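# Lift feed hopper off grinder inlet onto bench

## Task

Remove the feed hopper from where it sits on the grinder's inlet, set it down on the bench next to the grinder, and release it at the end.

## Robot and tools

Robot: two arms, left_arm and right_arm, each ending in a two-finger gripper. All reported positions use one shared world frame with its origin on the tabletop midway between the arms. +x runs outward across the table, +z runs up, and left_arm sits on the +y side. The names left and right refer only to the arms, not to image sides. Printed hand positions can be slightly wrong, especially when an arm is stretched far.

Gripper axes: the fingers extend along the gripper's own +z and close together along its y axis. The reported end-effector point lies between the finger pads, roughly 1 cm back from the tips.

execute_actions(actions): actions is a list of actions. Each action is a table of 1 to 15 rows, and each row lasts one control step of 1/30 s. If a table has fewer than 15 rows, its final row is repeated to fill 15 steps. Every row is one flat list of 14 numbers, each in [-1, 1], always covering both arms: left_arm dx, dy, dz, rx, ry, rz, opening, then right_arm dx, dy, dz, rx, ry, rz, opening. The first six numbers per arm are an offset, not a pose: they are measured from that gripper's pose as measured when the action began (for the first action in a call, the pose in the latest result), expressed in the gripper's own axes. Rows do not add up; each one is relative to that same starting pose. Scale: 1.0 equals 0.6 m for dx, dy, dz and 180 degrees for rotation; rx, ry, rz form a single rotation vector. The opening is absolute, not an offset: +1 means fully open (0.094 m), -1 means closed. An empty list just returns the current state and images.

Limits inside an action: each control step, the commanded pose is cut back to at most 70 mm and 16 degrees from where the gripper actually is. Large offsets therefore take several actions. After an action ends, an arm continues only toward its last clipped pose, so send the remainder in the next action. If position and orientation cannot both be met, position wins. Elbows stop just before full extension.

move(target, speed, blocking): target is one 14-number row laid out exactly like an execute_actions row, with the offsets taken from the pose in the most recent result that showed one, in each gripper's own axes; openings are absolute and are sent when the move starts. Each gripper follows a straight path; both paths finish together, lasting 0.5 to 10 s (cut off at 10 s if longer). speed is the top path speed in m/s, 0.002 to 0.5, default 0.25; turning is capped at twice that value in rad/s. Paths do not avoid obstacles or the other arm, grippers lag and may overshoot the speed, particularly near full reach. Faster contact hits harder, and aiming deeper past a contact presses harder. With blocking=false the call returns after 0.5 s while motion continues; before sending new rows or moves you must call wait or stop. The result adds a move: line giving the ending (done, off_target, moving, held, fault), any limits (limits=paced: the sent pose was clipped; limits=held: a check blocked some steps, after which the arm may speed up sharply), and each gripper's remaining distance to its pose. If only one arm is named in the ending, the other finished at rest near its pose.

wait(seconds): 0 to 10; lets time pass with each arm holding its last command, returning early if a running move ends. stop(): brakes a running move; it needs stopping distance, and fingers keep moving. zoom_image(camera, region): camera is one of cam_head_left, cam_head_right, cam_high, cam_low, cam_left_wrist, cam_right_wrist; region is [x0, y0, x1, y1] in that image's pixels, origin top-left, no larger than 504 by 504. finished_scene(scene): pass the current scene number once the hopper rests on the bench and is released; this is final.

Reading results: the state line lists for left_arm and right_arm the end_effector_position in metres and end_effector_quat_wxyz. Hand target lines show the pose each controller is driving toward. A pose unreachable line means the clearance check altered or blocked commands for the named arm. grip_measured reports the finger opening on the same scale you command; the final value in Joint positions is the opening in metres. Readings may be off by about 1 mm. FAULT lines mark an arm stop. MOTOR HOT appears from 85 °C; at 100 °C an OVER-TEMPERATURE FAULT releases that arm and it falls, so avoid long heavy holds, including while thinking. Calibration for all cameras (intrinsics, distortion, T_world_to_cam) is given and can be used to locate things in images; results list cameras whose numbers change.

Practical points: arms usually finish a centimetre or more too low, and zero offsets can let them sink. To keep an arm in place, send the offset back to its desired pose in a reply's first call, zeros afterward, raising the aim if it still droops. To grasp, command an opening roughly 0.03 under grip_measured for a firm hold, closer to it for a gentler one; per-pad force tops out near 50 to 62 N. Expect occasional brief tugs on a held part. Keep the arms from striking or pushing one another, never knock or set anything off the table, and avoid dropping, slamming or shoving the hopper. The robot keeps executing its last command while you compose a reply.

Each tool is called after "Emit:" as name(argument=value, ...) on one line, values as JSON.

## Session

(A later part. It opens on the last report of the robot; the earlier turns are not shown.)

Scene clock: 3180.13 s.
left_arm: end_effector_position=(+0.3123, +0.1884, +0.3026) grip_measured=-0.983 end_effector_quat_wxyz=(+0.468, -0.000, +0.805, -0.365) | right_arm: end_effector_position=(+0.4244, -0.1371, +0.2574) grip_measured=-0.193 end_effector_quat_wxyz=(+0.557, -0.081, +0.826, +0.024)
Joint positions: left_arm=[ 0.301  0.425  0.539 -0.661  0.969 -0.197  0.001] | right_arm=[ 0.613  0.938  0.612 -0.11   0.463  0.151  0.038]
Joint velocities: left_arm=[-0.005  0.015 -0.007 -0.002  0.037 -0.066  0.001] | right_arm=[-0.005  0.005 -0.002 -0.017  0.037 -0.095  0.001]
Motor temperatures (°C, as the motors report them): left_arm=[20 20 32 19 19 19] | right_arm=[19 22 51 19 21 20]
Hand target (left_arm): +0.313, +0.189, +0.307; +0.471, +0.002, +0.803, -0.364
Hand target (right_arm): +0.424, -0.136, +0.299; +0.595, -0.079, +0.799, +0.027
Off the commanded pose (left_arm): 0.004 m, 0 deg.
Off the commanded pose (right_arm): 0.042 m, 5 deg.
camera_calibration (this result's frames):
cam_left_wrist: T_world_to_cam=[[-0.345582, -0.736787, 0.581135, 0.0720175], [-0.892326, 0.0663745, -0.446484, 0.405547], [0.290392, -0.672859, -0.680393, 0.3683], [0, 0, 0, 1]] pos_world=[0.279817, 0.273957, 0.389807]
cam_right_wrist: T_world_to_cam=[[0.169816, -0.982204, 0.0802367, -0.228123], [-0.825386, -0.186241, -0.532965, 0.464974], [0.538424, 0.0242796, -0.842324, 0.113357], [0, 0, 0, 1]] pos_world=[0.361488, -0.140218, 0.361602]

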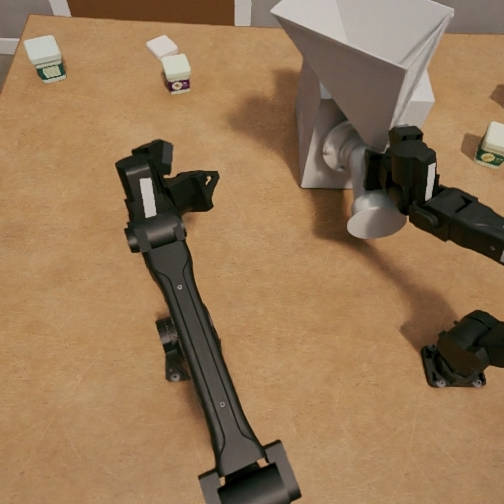

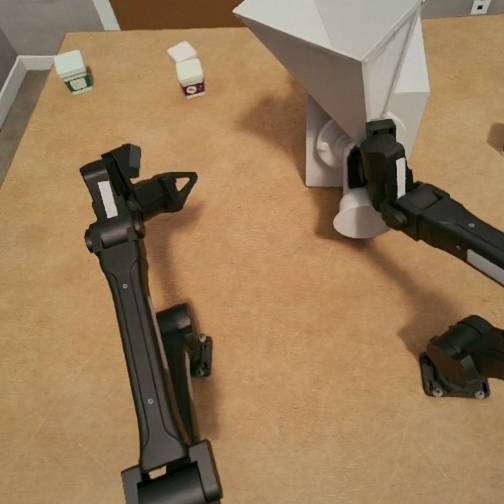

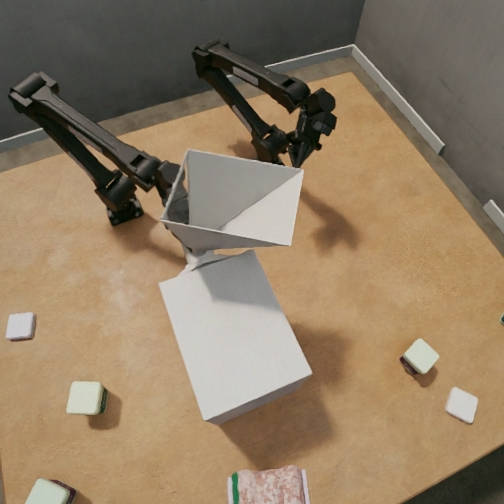

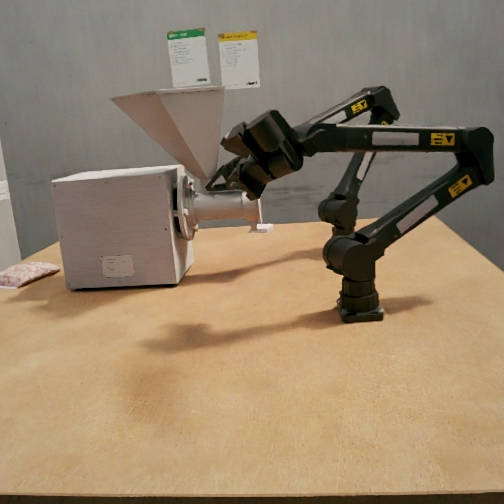

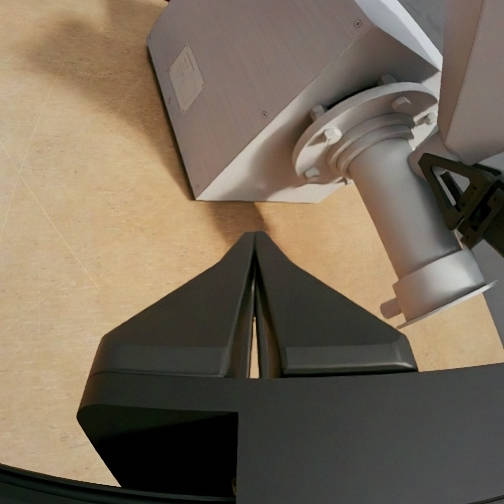

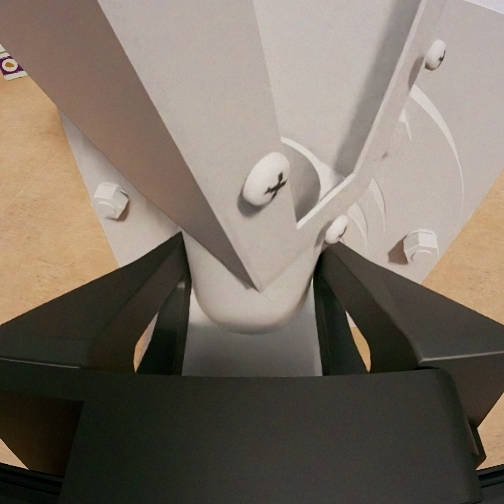

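Emit:
move(target=[0.019, 0.0925, -0.497, -0.230, -0.180, -0.090, -1, -0.05, 0, -0.02, 0, -0.01, 0, -0.4], speed=0.25)

Emit:
zoom_image(camera="cam_low", region=[170, 90, 330, 250])

Scene clock: 3195.57 s.
left_arm: end_effector_position=(+0.1110, +0.4017, +0.3354) grip_measured=-0.983 end_effector_quat_wxyz=(+0.493, -0.523, +0.694, +0.048) | right_arm: end_effector_position=(+0.4239, -0.1371, +0.2556) grip_measured=-0.193 end_effector_quat_wxyz=(+0.553, -0.080, +0.829, +0.025)
Joint positions: left_arm=[ 2.08   0.433  0.818 -1.699  1.015  0.723  0.001] | right_arm=[ 0.613  0.939  0.614 -0.124  0.461  0.16   0.038]
Joint velocities: left_arm=[-0.005 -0.034 -0.012  0.012 -0.051 -0.007  0.001] | right_arm=[-0.005 -0.005  0.012  0.002  0.007 -0.022 -0.001]
Motor temperatures (°C, as the motors report them): left_arm=[20 20 32 19 19 19] | right_arm=[19 22 50 19 22 20]
Hand target (left_arm): +0.111, +0.400, +0.349; +0.494, -0.515, +0.697, +0.069
Hand target (right_arm): +0.424, -0.136, +0.289; +0.571, -0.080, +0.817, +0.026
Off the commanded pose (left_arm): 0.018 m, 27 deg; orientation clipped at the last step of the last action.
Off the commanded pose (right_arm): 0.034 m, 2 deg.
joint sent to its limit (left arm) — the command would take joint 4 (wrist pitch) past its lower limit, so that joint was sent only as far as its limit.
move: off_target (left_arm, right_arm); limits=paced
camera_calibration (this result's frames):
cam_left_wrist: T_world_to_cam=[[0.774056, -0.453959, 0.441314, -0.050482], [-0.346231, -0.887104, -0.305239, 0.501463], [0.530058, 0.083475, -0.843843, 0.31699], [0, 0, 0, 1]] pos_world=[0.0446755, 0.395472, 0.442834]
cam_right_wrist: T_world_to_cam=[[0.168962, -0.982639, 0.0766325, -0.22671], [-0.83176, -0.183869, -0.523801, 0.464212], [0.528797, 0.0247628, -0.848387, 0.117813], [0, 0, 0, 1]] pos_world=[0.362119, -0.140337, 0.36048]

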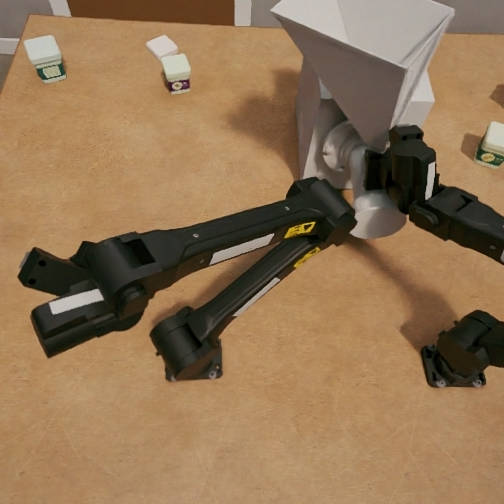

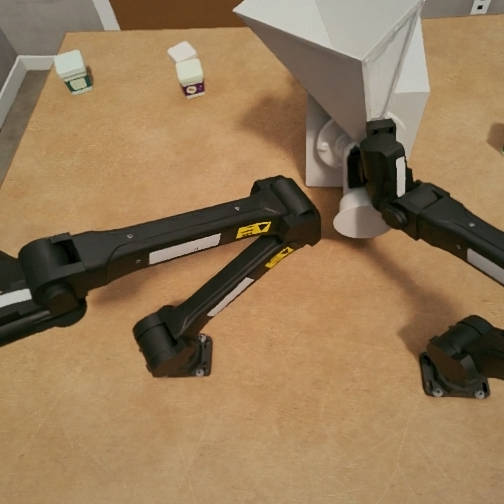

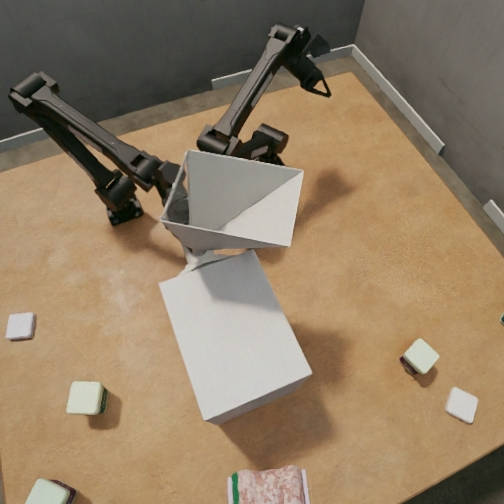

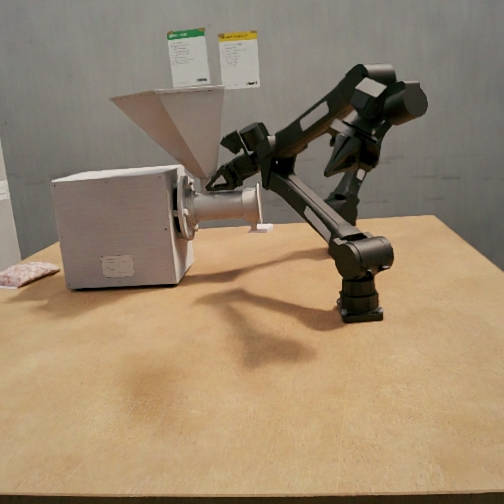

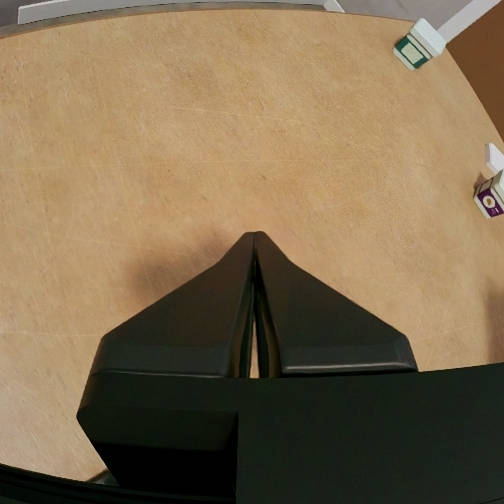

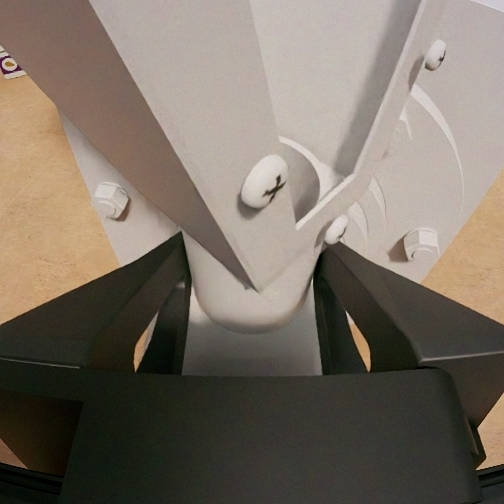

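Region (170, 90, 330, 250) of cam_low's 504x504 image, scaled by 3.150, with more detail than that image has.

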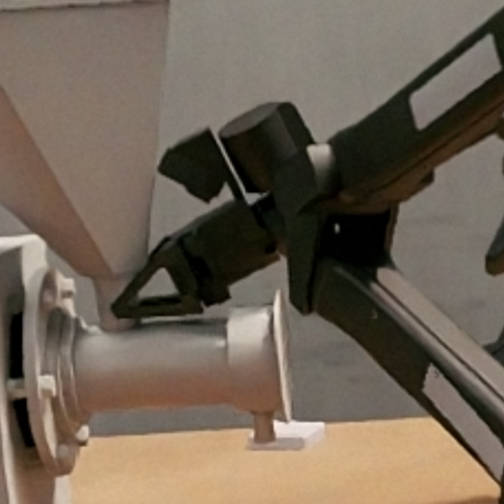

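Emit:
move(target=[-0.170, 0.2125, -0.024, -0.204, -0.125, -0.142, -1, -0.05, 0, -0.02, 0, -0.01, 0, -0.4], speed=0.2)

Emit:
zoom_image(camera="cam_low", region=[170, 90, 330, 250])

Scene clock: 3214.37 s.
left_arm: end_effector_position=(-0.0026, +0.5152, +0.3473) grip_measured=-0.983 end_effector_quat_wxyz=(-0.417, +0.774, -0.408, -0.246) | right_arm: end_effector_position=(+0.4239, -0.1373, +0.2554) grip_measured=-0.193 end_effector_quat_wxyz=(+0.550, -0.078, +0.831, +0.026)
Joint positions: left_arm=[ 1.795  0.469  0.779 -0.885  0.216 -0.416  0.001] | right_arm=[ 0.613  0.939  0.617 -0.132  0.46   0.167  0.038]
Joint velocities: left_arm=[-0.005 -0.005 -0.007  0.002 -0.007  0.066 -0.001] | right_arm=[-0.005 -0.005 -0.007 -0.002 -0.037 -0.022 -0.   ]
Motor temperatures (°C, as the motors report them): left_arm=[20 20 32 19 20 19] | right_arm=[19 22 51 19 21 20]
Hand target (left_arm): -0.000, +0.519, +0.363; -0.431, +0.766, -0.405, -0.252
Hand target (right_arm): +0.424, -0.137, +0.287; +0.566, -0.079, +0.820, +0.026
Off the commanded pose (left_arm): 0.014 m, 1 deg.
Off the commanded pose (right_arm): 0.032 m, 2 deg.
move: off_target (left_arm, right_arm)
camera_calibration (this result's frames):
cam_left_wrist: T_world_to_cam=[[0.841369, 0.316037, 0.438429, -0.311834], [0.462697, -0.840425, -0.282129, 0.536497], [0.279304, 0.440234, -0.853337, 0.196604], [0, 0, 0, 1]] pos_world=[-0.0407802, 0.462885, 0.455848]
cam_right_wrist: T_world_to_cam=[[0.166705, -0.983316, 0.0727922, -0.224997], [-0.835155, -0.180059, -0.519706, 0.464992], [0.524142, 0.0258449, -0.851239, 0.120553], [0, 0, 0, 1]] pos_world=[0.362662, -0.140632, 0.360657]

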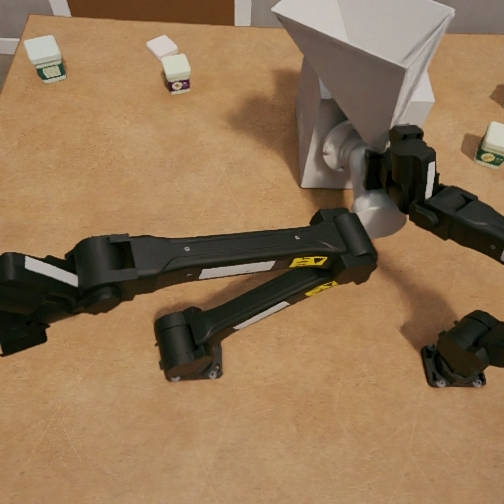

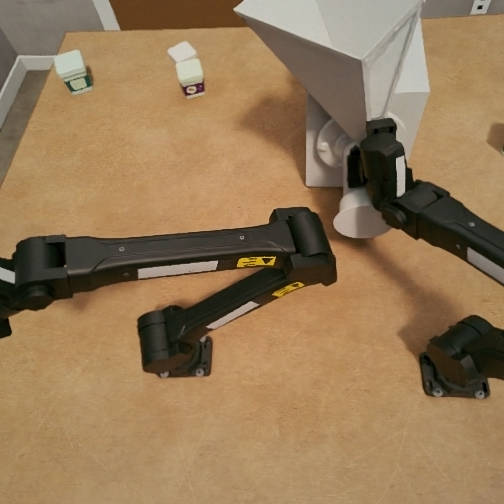

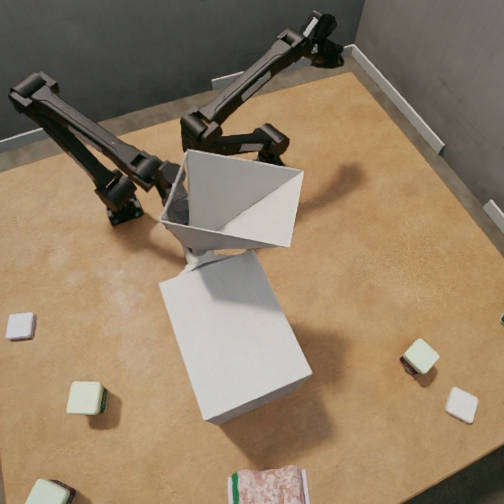

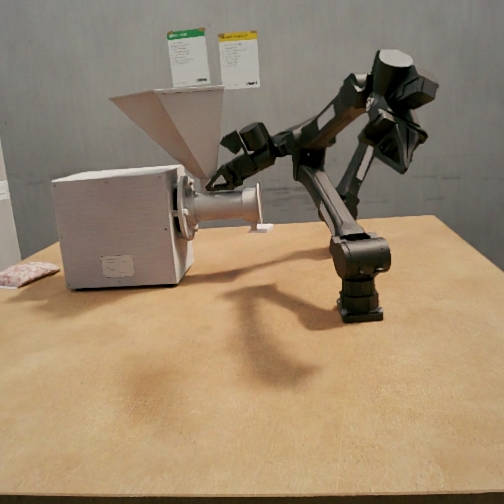

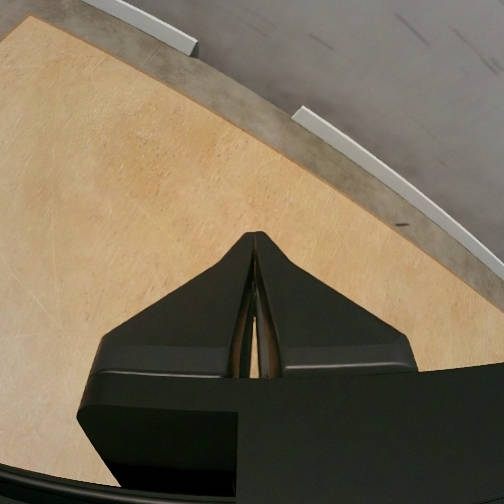

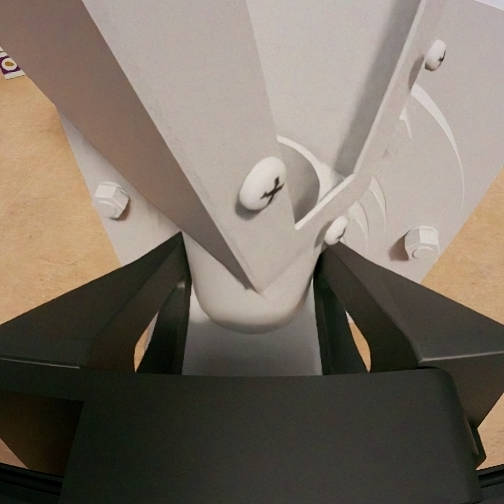

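Region (170, 90, 330, 250) of cam_low's 504x504 image, scaled by 3.150, with more detail than that image has.

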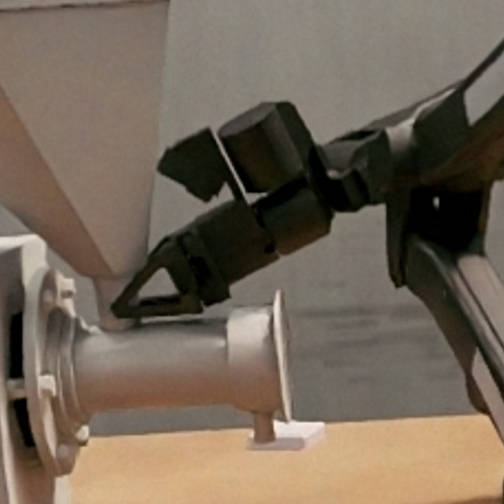

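Emit:
execute_actions(actions=[[[-0.02,0,-0.015,0,0,0,-1,-0.045,0,-0.018,0,-0.045,0,-0.4]],[[0,0,0,0,0,0,-1,-0.045,0,-0.018,0,-0.045,0,-0.4]]])

Emit:
zoom_image(camera="cam_low", region=[170, 90, 330, 250])

Scene clock: 3227.93 s.
left_arm: end_effector_position=(-0.0048, +0.5110, +0.3373) grip_measured=-0.983 end_effector_quat_wxyz=(-0.409, +0.782, -0.409, -0.231) | right_arm: end_effector_position=(+0.4245, -0.1371, +0.2564) grip_measured=-0.194 end_effector_quat_wxyz=(+0.603, -0.081, +0.793, +0.027)
Joint positions: left_arm=[ 1.827  0.471  0.771 -0.914  0.249 -0.404  0.001] | right_arm=[0.62  0.942 0.537 0.093 0.483 0.092 0.038]
Joint velocities: left_arm=[-0.015 -0.005 -0.012  0.002  0.007  0.095  0.001] | right_arm=[-0.005 -0.015  0.007 -0.012 -0.022 -0.081 -0.001]
Motor temperatures (°C, as the motors report them): left_arm=[20 20 32 19 19 19] | right_arm=[19 22 51 19 21 20]
Hand target (left_arm): -0.005, +0.511, +0.342; -0.412, +0.780, -0.408, -0.234
Hand target (right_arm): +0.423, -0.136, +0.285; +0.635, -0.079, +0.768, +0.029
Off the commanded pose (left_arm): 0.005 m, 0 deg.
Off the commanded pose (right_arm): 0.029 m, 5 deg.
camera_calibration (this result's frames):
cam_left_wrist: T_world_to_cam=[[0.83346, 0.328045, 0.444669, -0.312552], [0.466054, -0.849658, -0.246727, 0.523953], [0.296879, 0.412877, -0.861043, 0.207181], [0, 0, 0, 1]] pos_world=[-0.0451986, 0.462172, 0.446647]
cam_right_wrist: T_world_to_cam=[[0.167647, -0.982118, 0.0856677, -0.22858], [-0.759723, -0.184084, -0.623646, 0.460188], [0.628264, 0.0394688, -0.776999, 0.0596741], [0, 0, 0, 1]] pos_world=[0.350445, -0.142134, 0.352943]

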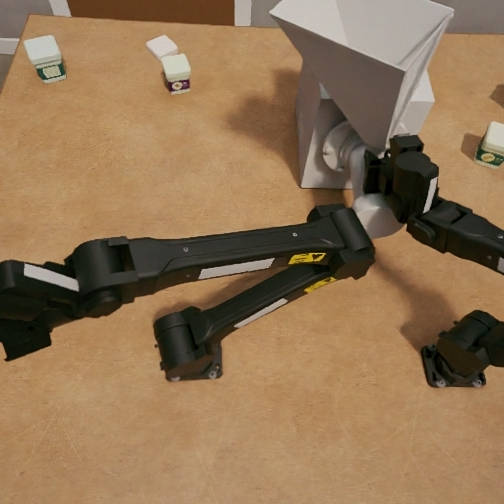

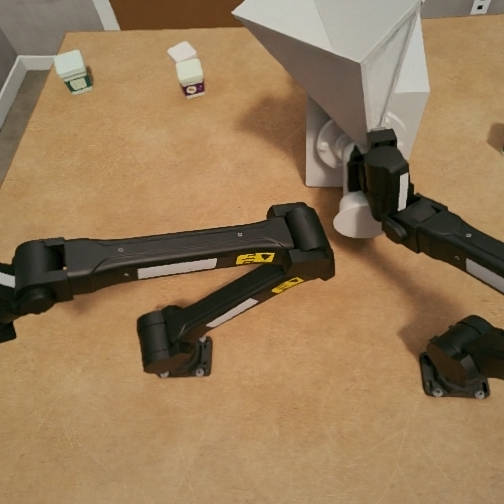

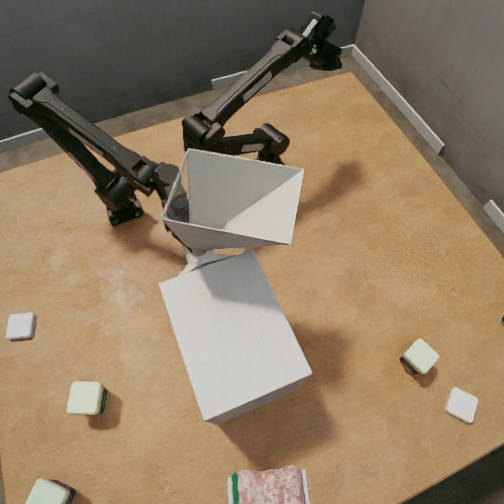

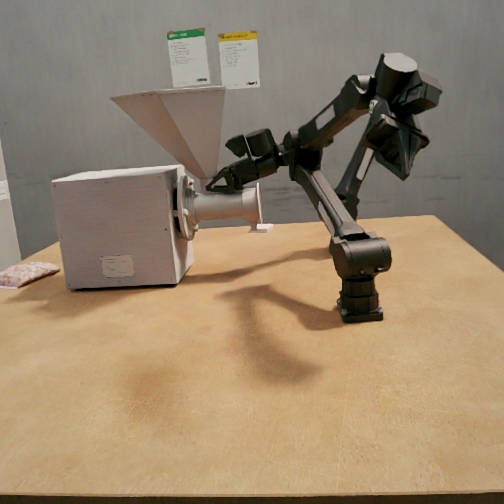

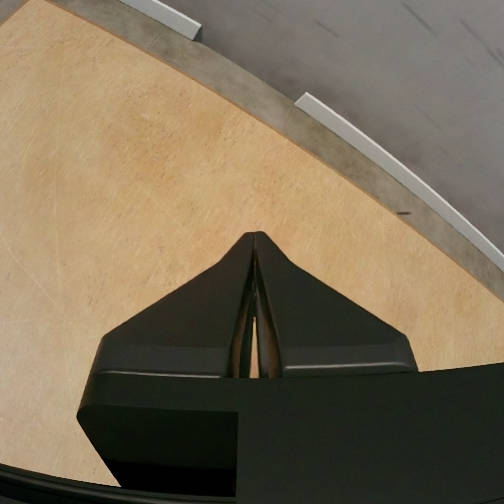

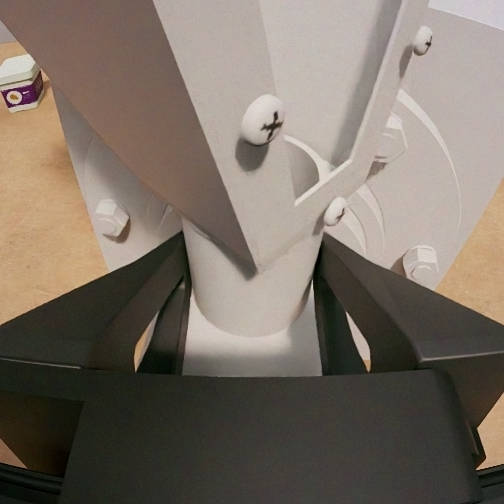

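Region (170, 90, 330, 250) of cam_low's 504x504 image, scaled by 3.150, with more detail than that image has.

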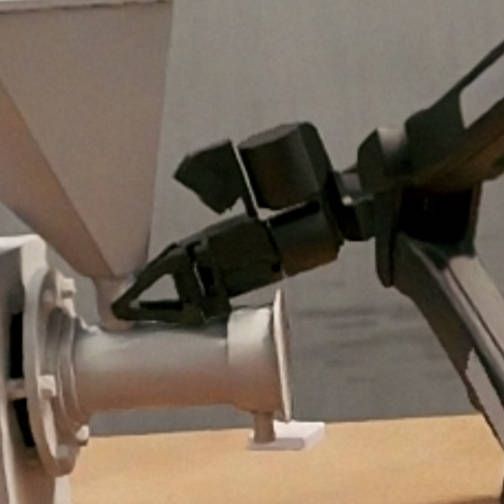

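Emit:
execute_actions(actions=[[[-0.02,0,-0.015,0,0,0,-1,-0.05,0,-0.013,0,-0.04,0,-0.4]],[[0,0,0,0,0,0,-1,-0.05,0,-0.013,0,-0.04,0,-0.4]]])

Emit:
zoom_image(camera="cam_low", region=[170, 90, 330, 250])

Scene clock: 3233.03 s.
left_arm: end_effector_position=(-0.0070, +0.5070, +0.3271) grip_measured=-0.983 end_effector_quat_wxyz=(-0.402, +0.791, -0.409, -0.216) | right_arm: end_effector_position=(+0.4245, -0.1368, +0.2636) grip_measured=-0.194 end_effector_quat_wxyz=(+0.634, -0.075, +0.769, +0.038)
Joint positions: left_arm=[ 1.86   0.476  0.763 -0.941  0.282 -0.39   0.001] | right_arm=[0.621 0.944 0.5   0.224 0.485 0.066 0.038]
Joint velocities: left_arm=[ 0.005  0.005 -0.002  0.012 -0.022  0.066 -0.001] | right_arm=[ 0.005  0.005 -0.002 -0.007 -0.022  0.007 -0.   ]
Motor temperatures (°C, as the motors report them): left_arm=[20 20 32 19 19 19] | right_arm=[19 22 50 19 21 20]
Hand target (left_arm): -0.007, +0.507, +0.332; -0.404, +0.789, -0.408, -0.219
Hand target (right_arm): +0.423, -0.136, +0.291; +0.665, -0.074, +0.742, +0.037
Off the commanded pose (left_arm): 0.005 m, 0 deg.
Off the commanded pose (right_arm): 0.027 m, 5 deg.
camera_calibration (this result's frames):
cam_left_wrist: T_world_to_cam=[[0.82484, 0.340504, 0.451327, -0.313338], [0.469076, -0.857801, -0.210109, 0.511274], [0.315606, 0.385013, -0.86727, 0.216956], [0, 0, 0, 1]] pos_world=[-0.0498453, 0.461733, 0.437001]
cam_right_wrist: T_world_to_cam=[[0.167291, -0.983531, 0.0684115, -0.224406], [-0.707957, -0.168131, -0.685951, 0.461337], [0.686156, 0.0663211, -0.724424, 0.0305261], [0, 0, 0, 1]] pos_world=[0.343202, -0.14517, 0.353921]

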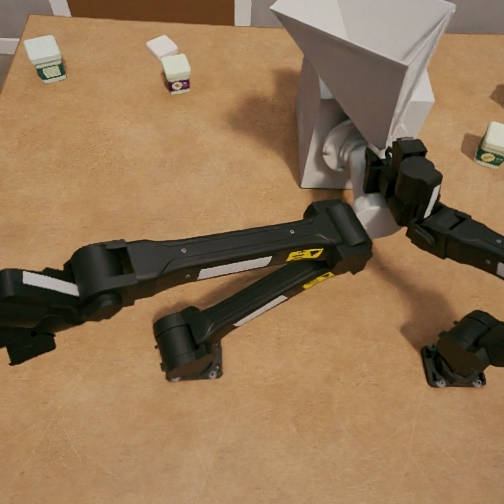

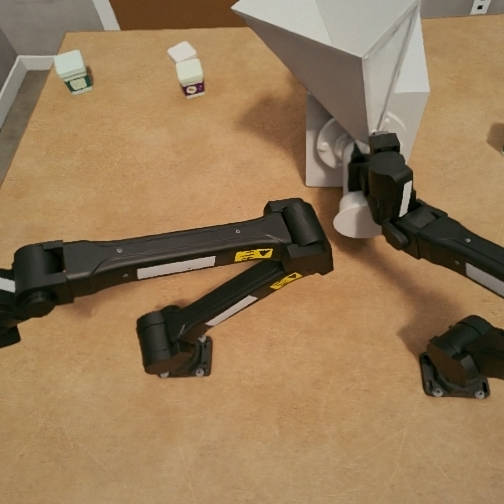

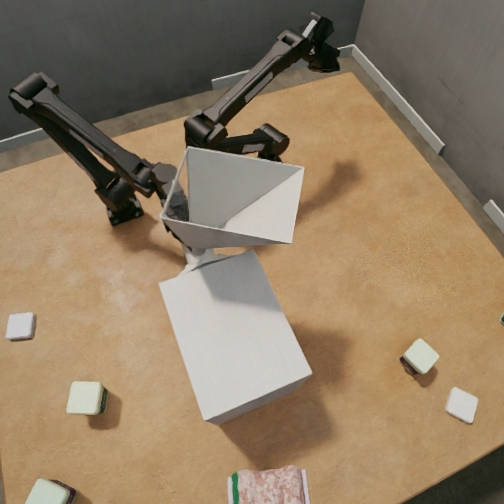

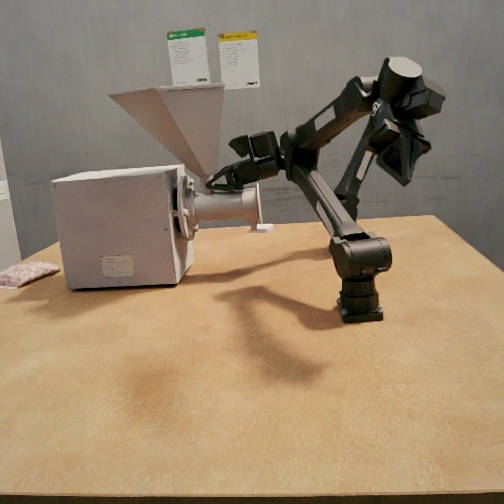

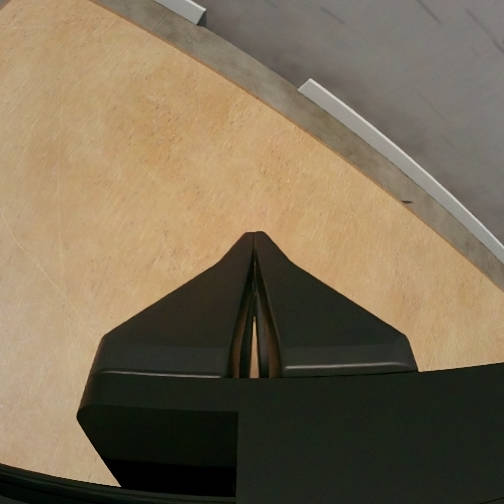

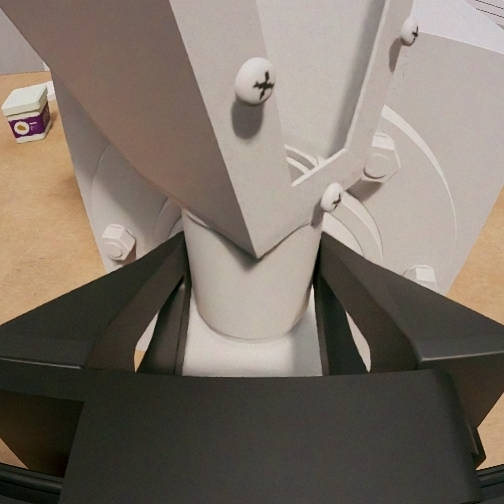

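Region (170, 90, 330, 250) of cam_low's 504x504 image, scaled by 3.150, with more detail than that image has.

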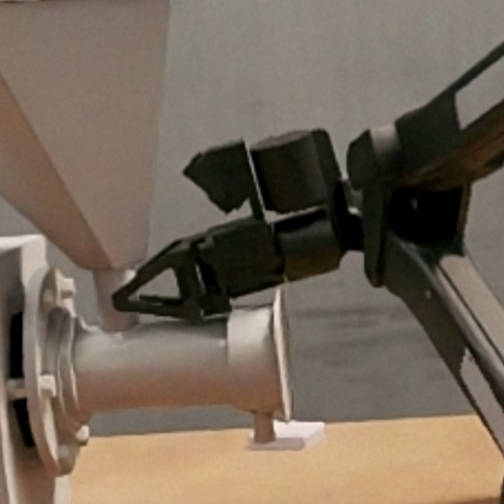

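Emit:
execute_actions(actions=[[[-0.02,0,-0.015,0,0,0,-1,-0.055,0,-0.010,0,-0.04,0,-0.4]],[[0,0,0,0,0,0,-1,-0.055,0,-0.010,0,-0.04,0,-0.4]]])

Emit:
zoom_image(camera="cam_low", region=[170, 90, 330, 250])

Scene clock: 3239.17 s.
left_arm: end_effector_position=(-0.0096, +0.5033, +0.3168) grip_measured=-0.983 end_effector_quat_wxyz=(-0.393, +0.799, -0.408, -0.201) | right_arm: end_effector_position=(+0.4246, -0.1367, +0.2696) grip_measured=-0.194 end_effector_quat_wxyz=(+0.659, -0.074, +0.747, +0.043)
Joint positions: left_arm=[ 1.893  0.483  0.755 -0.968  0.314 -0.374  0.001] | right_arm=[0.621 0.953 0.473 0.336 0.484 0.034 0.038]
Joint velocities: left_arm=[ 0.005 -0.005  0.007  0.002  0.007  0.037 -0.   ] | right_arm=[-0.005 -0.005 -0.007 -0.017 -0.022  0.037 -0.001]
Motor temperatures (°C, as the motors report them): left_arm=[20 20 32 19 19 19] | right_arm=[19 22 49 19 21 20]
Hand target (left_arm): -0.010, +0.504, +0.321; -0.396, +0.797, -0.408, -0.204
Hand target (right_arm): +0.423, -0.137, +0.300; +0.692, -0.071, +0.717, +0.044
Off the commanded pose (left_arm): 0.004 m, 0 deg.
Off the commanded pose (right_arm): 0.031 m, 5 deg.
camera_calibration (this result's frames):
cam_left_wrist: T_world_to_cam=[[0.81531, 0.354324, 0.457956, -0.314469], [0.472455, -0.864333, -0.172382, 0.498434], [0.334747, 0.356908, -0.872101, 0.226164], [0, 0, 0, 1]] pos_world=[-0.0548055, 0.461516, 0.427172]
cam_right_wrist: T_world_to_cam=[[0.168359, -0.9836, 0.0647041, -0.224153], [-0.660665, -0.161312, -0.733144, 0.459115], [0.731558, 0.0806836, -0.676988, 0.00468826], [0, 0, 0, 1]] pos_world=[0.33763, -0.146794, 0.354275]

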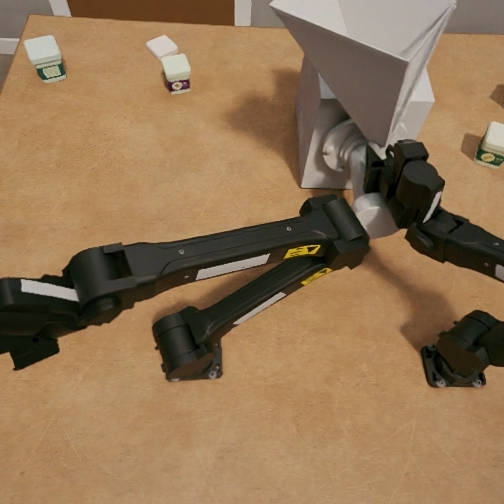

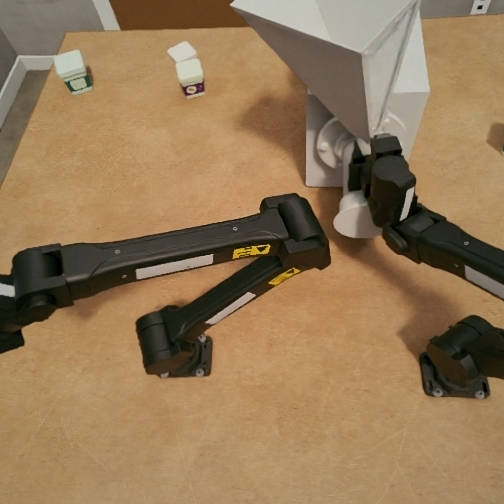

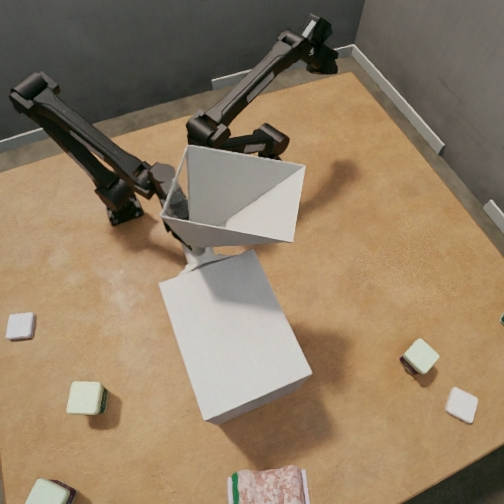

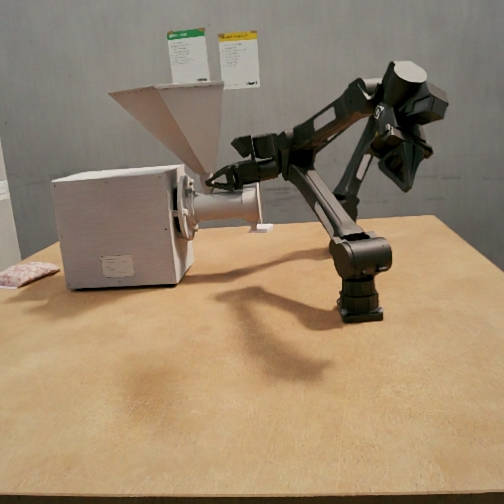

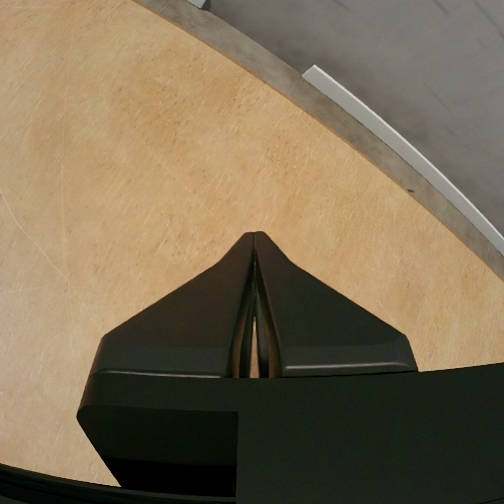

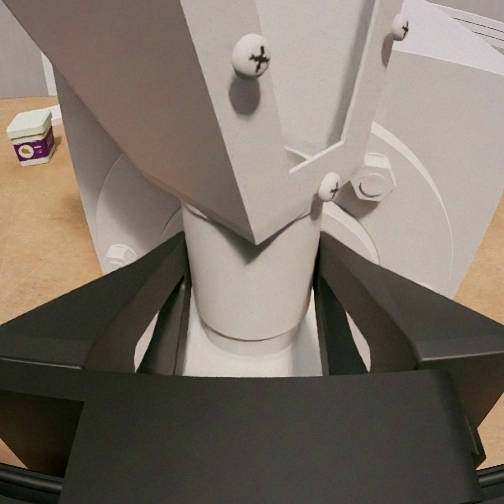

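Region (170, 90, 330, 250) of cam_low's 504x504 image, scaled by 3.150, with more detail than that image has.

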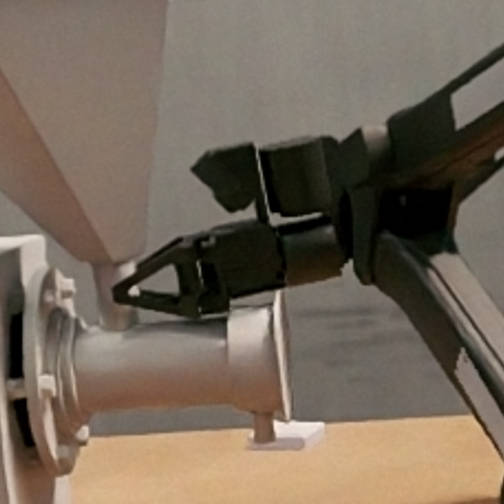

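Emit:
zoom_image(camera="cam_high", region=[130, 120, 330, 280])

Region (130, 120, 330, 280) of cam_high's 504x504 image, scaled by 2.520, with more detail than that image has; it fills the top 403 rows of this view, and the rest is white.

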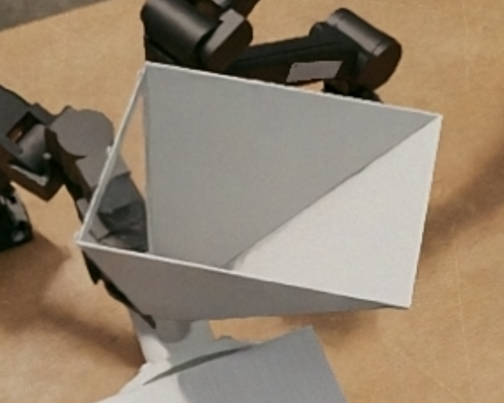

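Emit:
execute_actions(actions=[[[0,0,0,0,0,0,-1, -0.03,0,-0.010,0,-0.02,0,-0.4]]])

Scene clock: 3318.67 s.
left_arm: end_effector_position=(-0.0094, +0.5029, +0.3122) grip_measured=-0.983 end_effector_quat_wxyz=(-0.391, +0.801, -0.408, -0.198) | right_arm: end_effector_position=(+0.4245, -0.1368, +0.2692) grip_measured=-0.194 end_effector_quat_wxyz=(+0.659, -0.074, +0.747, +0.043)
Joint positions: left_arm=[ 1.893  0.483  0.746 -0.968  0.314 -0.374  0.001] | right_arm=[0.621 0.953 0.472 0.336 0.484 0.035 0.038]
Joint velocities: left_arm=[ 0.015 -0.015 -0.002  0.002 -0.007 -0.037 -0.001] | right_arm=[ 0.005  0.005 -0.002 -0.017  0.037 -0.066  0.   ]
Motor temperatures (°C, as the motors report them): left_arm=[20 20 31 19 19 19] | right_arm=[19 22 47 20 20 20]
Hand target (left_arm): -0.010, +0.503, +0.317; -0.393, +0.799, -0.408, -0.201
Hand target (right_arm): +0.421, -0.137, +0.288; +0.682, -0.072, +0.726, +0.045
Off the commanded pose (left_arm): 0.005 m, 0 deg.
Off the commanded pose (right_arm): 0.019 m, 4 deg.
camera_calibration (this result's frames):
cam_left_wrist: T_world_to_cam=[[0.813815, 0.357864, 0.457863, -0.314117], [0.473004, -0.865634, -0.164151, 0.495299], [0.337598, 0.35016, -0.873736, 0.226157], [0, 0, 0, 1]] pos_world=[-0.0549961, 0.461967, 0.422728]
cam_right_wrist: T_world_to_cam=[[0.16831, -0.983634, 0.0643025, -0.224075], [-0.661215, -0.16104, -0.732708, 0.458854], [0.731072, 0.0808045, -0.677499, 0.00485877], [0, 0, 0, 1]] pos_world=[0.337564, -0.146907, 0.353906]

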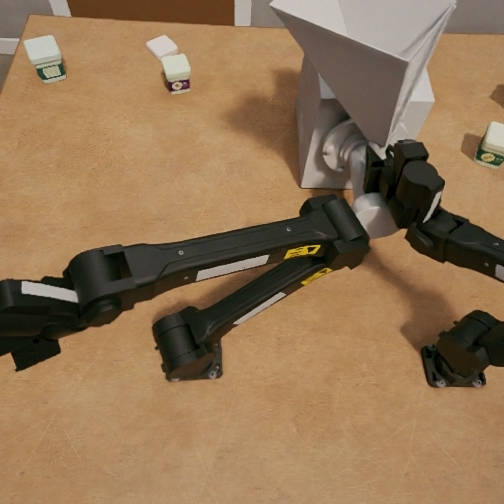

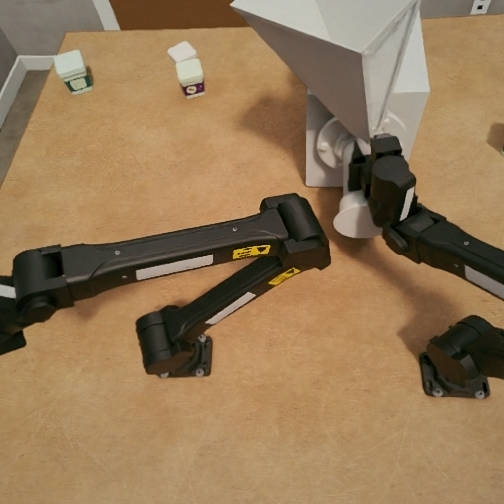

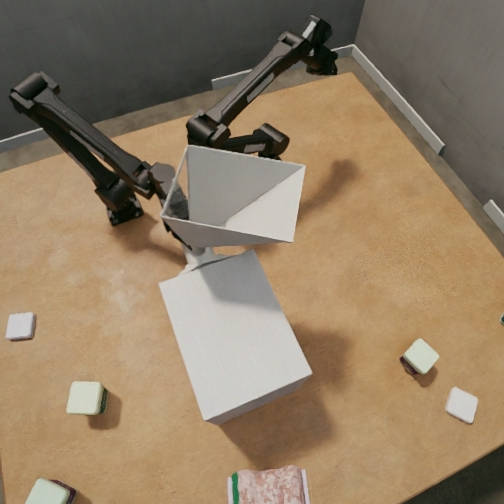

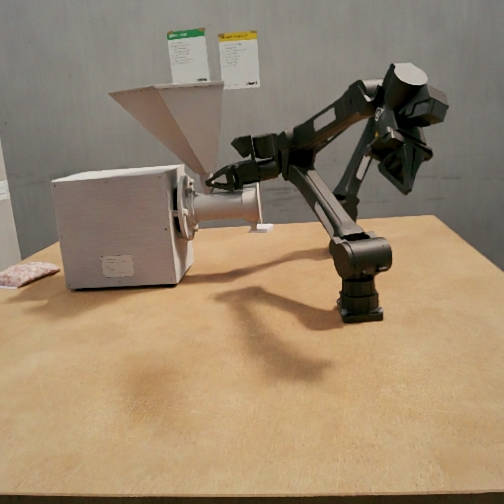

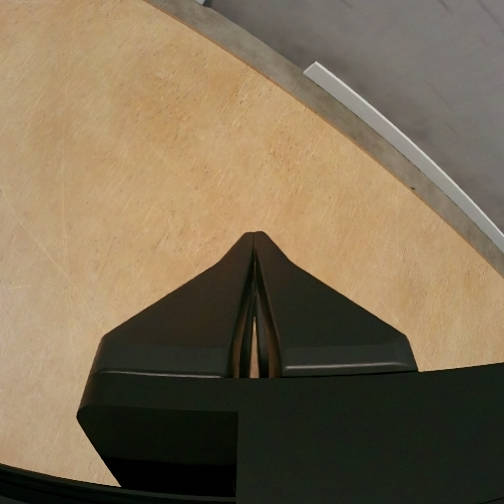

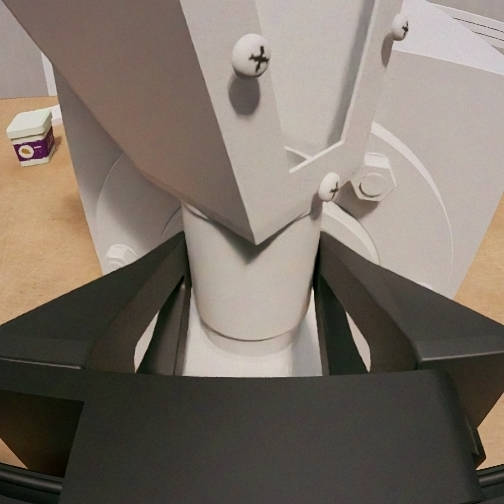

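Emit:
execute_actions(actions=[[[-0.0098,-0.0612,-0.0721,0.0465,0.0195,0.0633,-1, -0.05,0,-0.012,0,-0.03,0,-0.4]],[[-0.0186,-0.0684,-0.0635,0.0465,0.0195,0.0633,-1, -0.05,0,-0.012,0,-0.03,0,-0.4]],[[-0.029,-0.0722,-0.0547,0.0465,0.0195,0.0633,-1, -0.05,0,-0.012,0,-0.03,0,-0.4]],[[-0.0404,-0.0727,-0.0462,0.0465,0.0195,0.0633,-1, -0.05,0,-0.012,0,-0.03,0,-0.4]]])

Scene clock: 3440.67 s.
left_arm: end_effector_position=(+0.0964, +0.4385, +0.4236) grip_measured=-0.983 end_effector_quat_wxyz=(+0.441, -0.526, +0.726, +0.047) | right_arm: end_effector_position=(+0.4245, -0.1368, +0.2695) grip_measured=-0.194 end_effector_quat_wxyz=(+0.659, -0.074, +0.747, +0.043)
Joint positions: left_arm=[ 1.923  0.647  1.149 -1.699  0.861  0.573  0.001] | right_arm=[0.621 0.953 0.472 0.337 0.484 0.034 0.038]
Joint velocities: left_arm=[-0.005 -0.005 -0.007  0.012  0.11   0.051  0.   ] | right_arm=[-0.005 -0.005 -0.007  0.002 -0.051 -0.037  0.   ]
Motor temperatures (°C, as the motors report them): left_arm=[20 20 31 19 19 19] | right_arm=[19 21 45 20 20 19]
Hand target (left_arm): +0.099, +0.438, +0.440; +0.443, -0.507, +0.736, +0.062
Hand target (right_arm): +0.421, -0.137, +0.300; +0.693, -0.070, +0.716, +0.046
Off the commanded pose (left_arm): 0.018 m, 3 deg.
Off the commanded pose (right_arm): 0.031 m, 5 deg.
joint sent to its limit (left arm) — the command would take joint 4 (wrist pitch) past its lower limit, so that joint was sent only as far as its limit.
camera_calibration (this result's frames):
cam_left_wrist: T_world_to_cam=[[0.805208, -0.447782, 0.388756, -0.0448259], [-0.394431, -0.893963, -0.212732, 0.524468], [0.442791, 0.0179561, -0.896445, 0.455503], [0, 0, 0, 1]] pos_world=[0.0412684, 0.440604, 0.537331]
cam_right_wrist: T_world_to_cam=[[0.168296, -0.983647, 0.0641497, -0.224029], [-0.660496, -0.160836, -0.733401, 0.458974], [0.731725, 0.0810577, -0.676763, 0.00456748], [0, 0, 0, 1]] pos_world=[0.337512, -0.146916, 0.354075]

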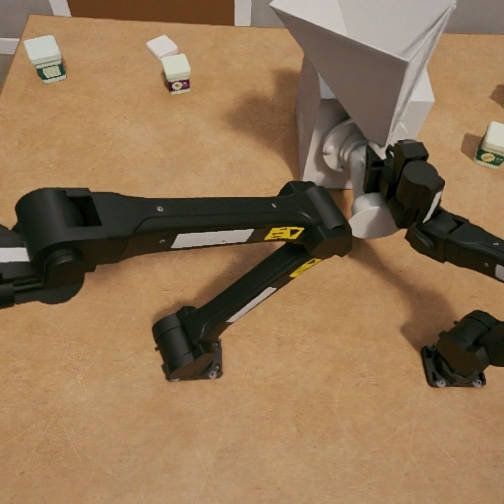

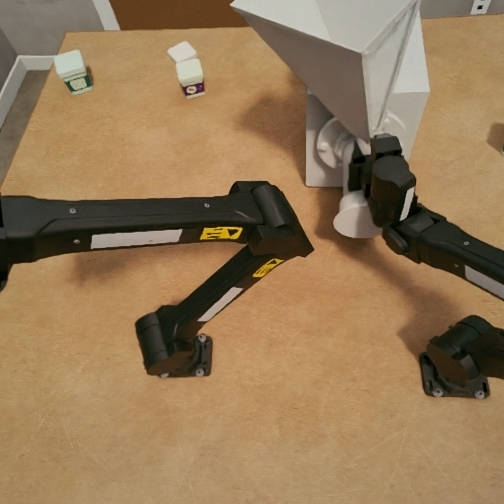

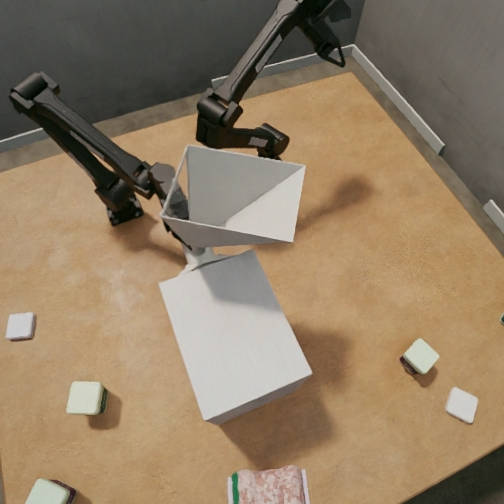

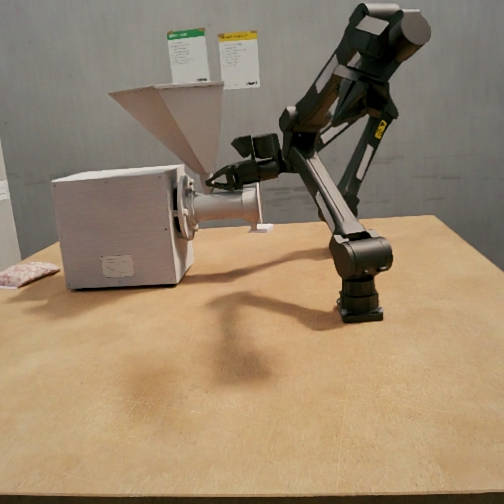

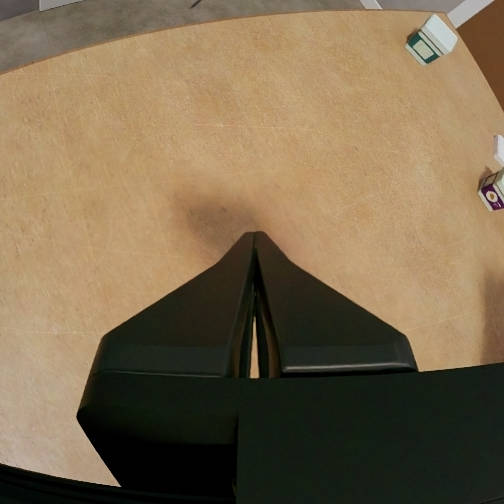

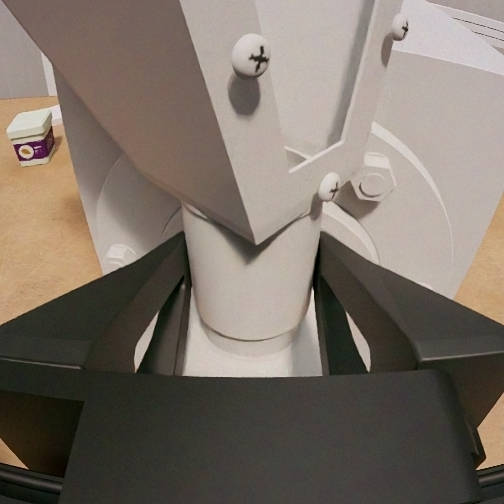

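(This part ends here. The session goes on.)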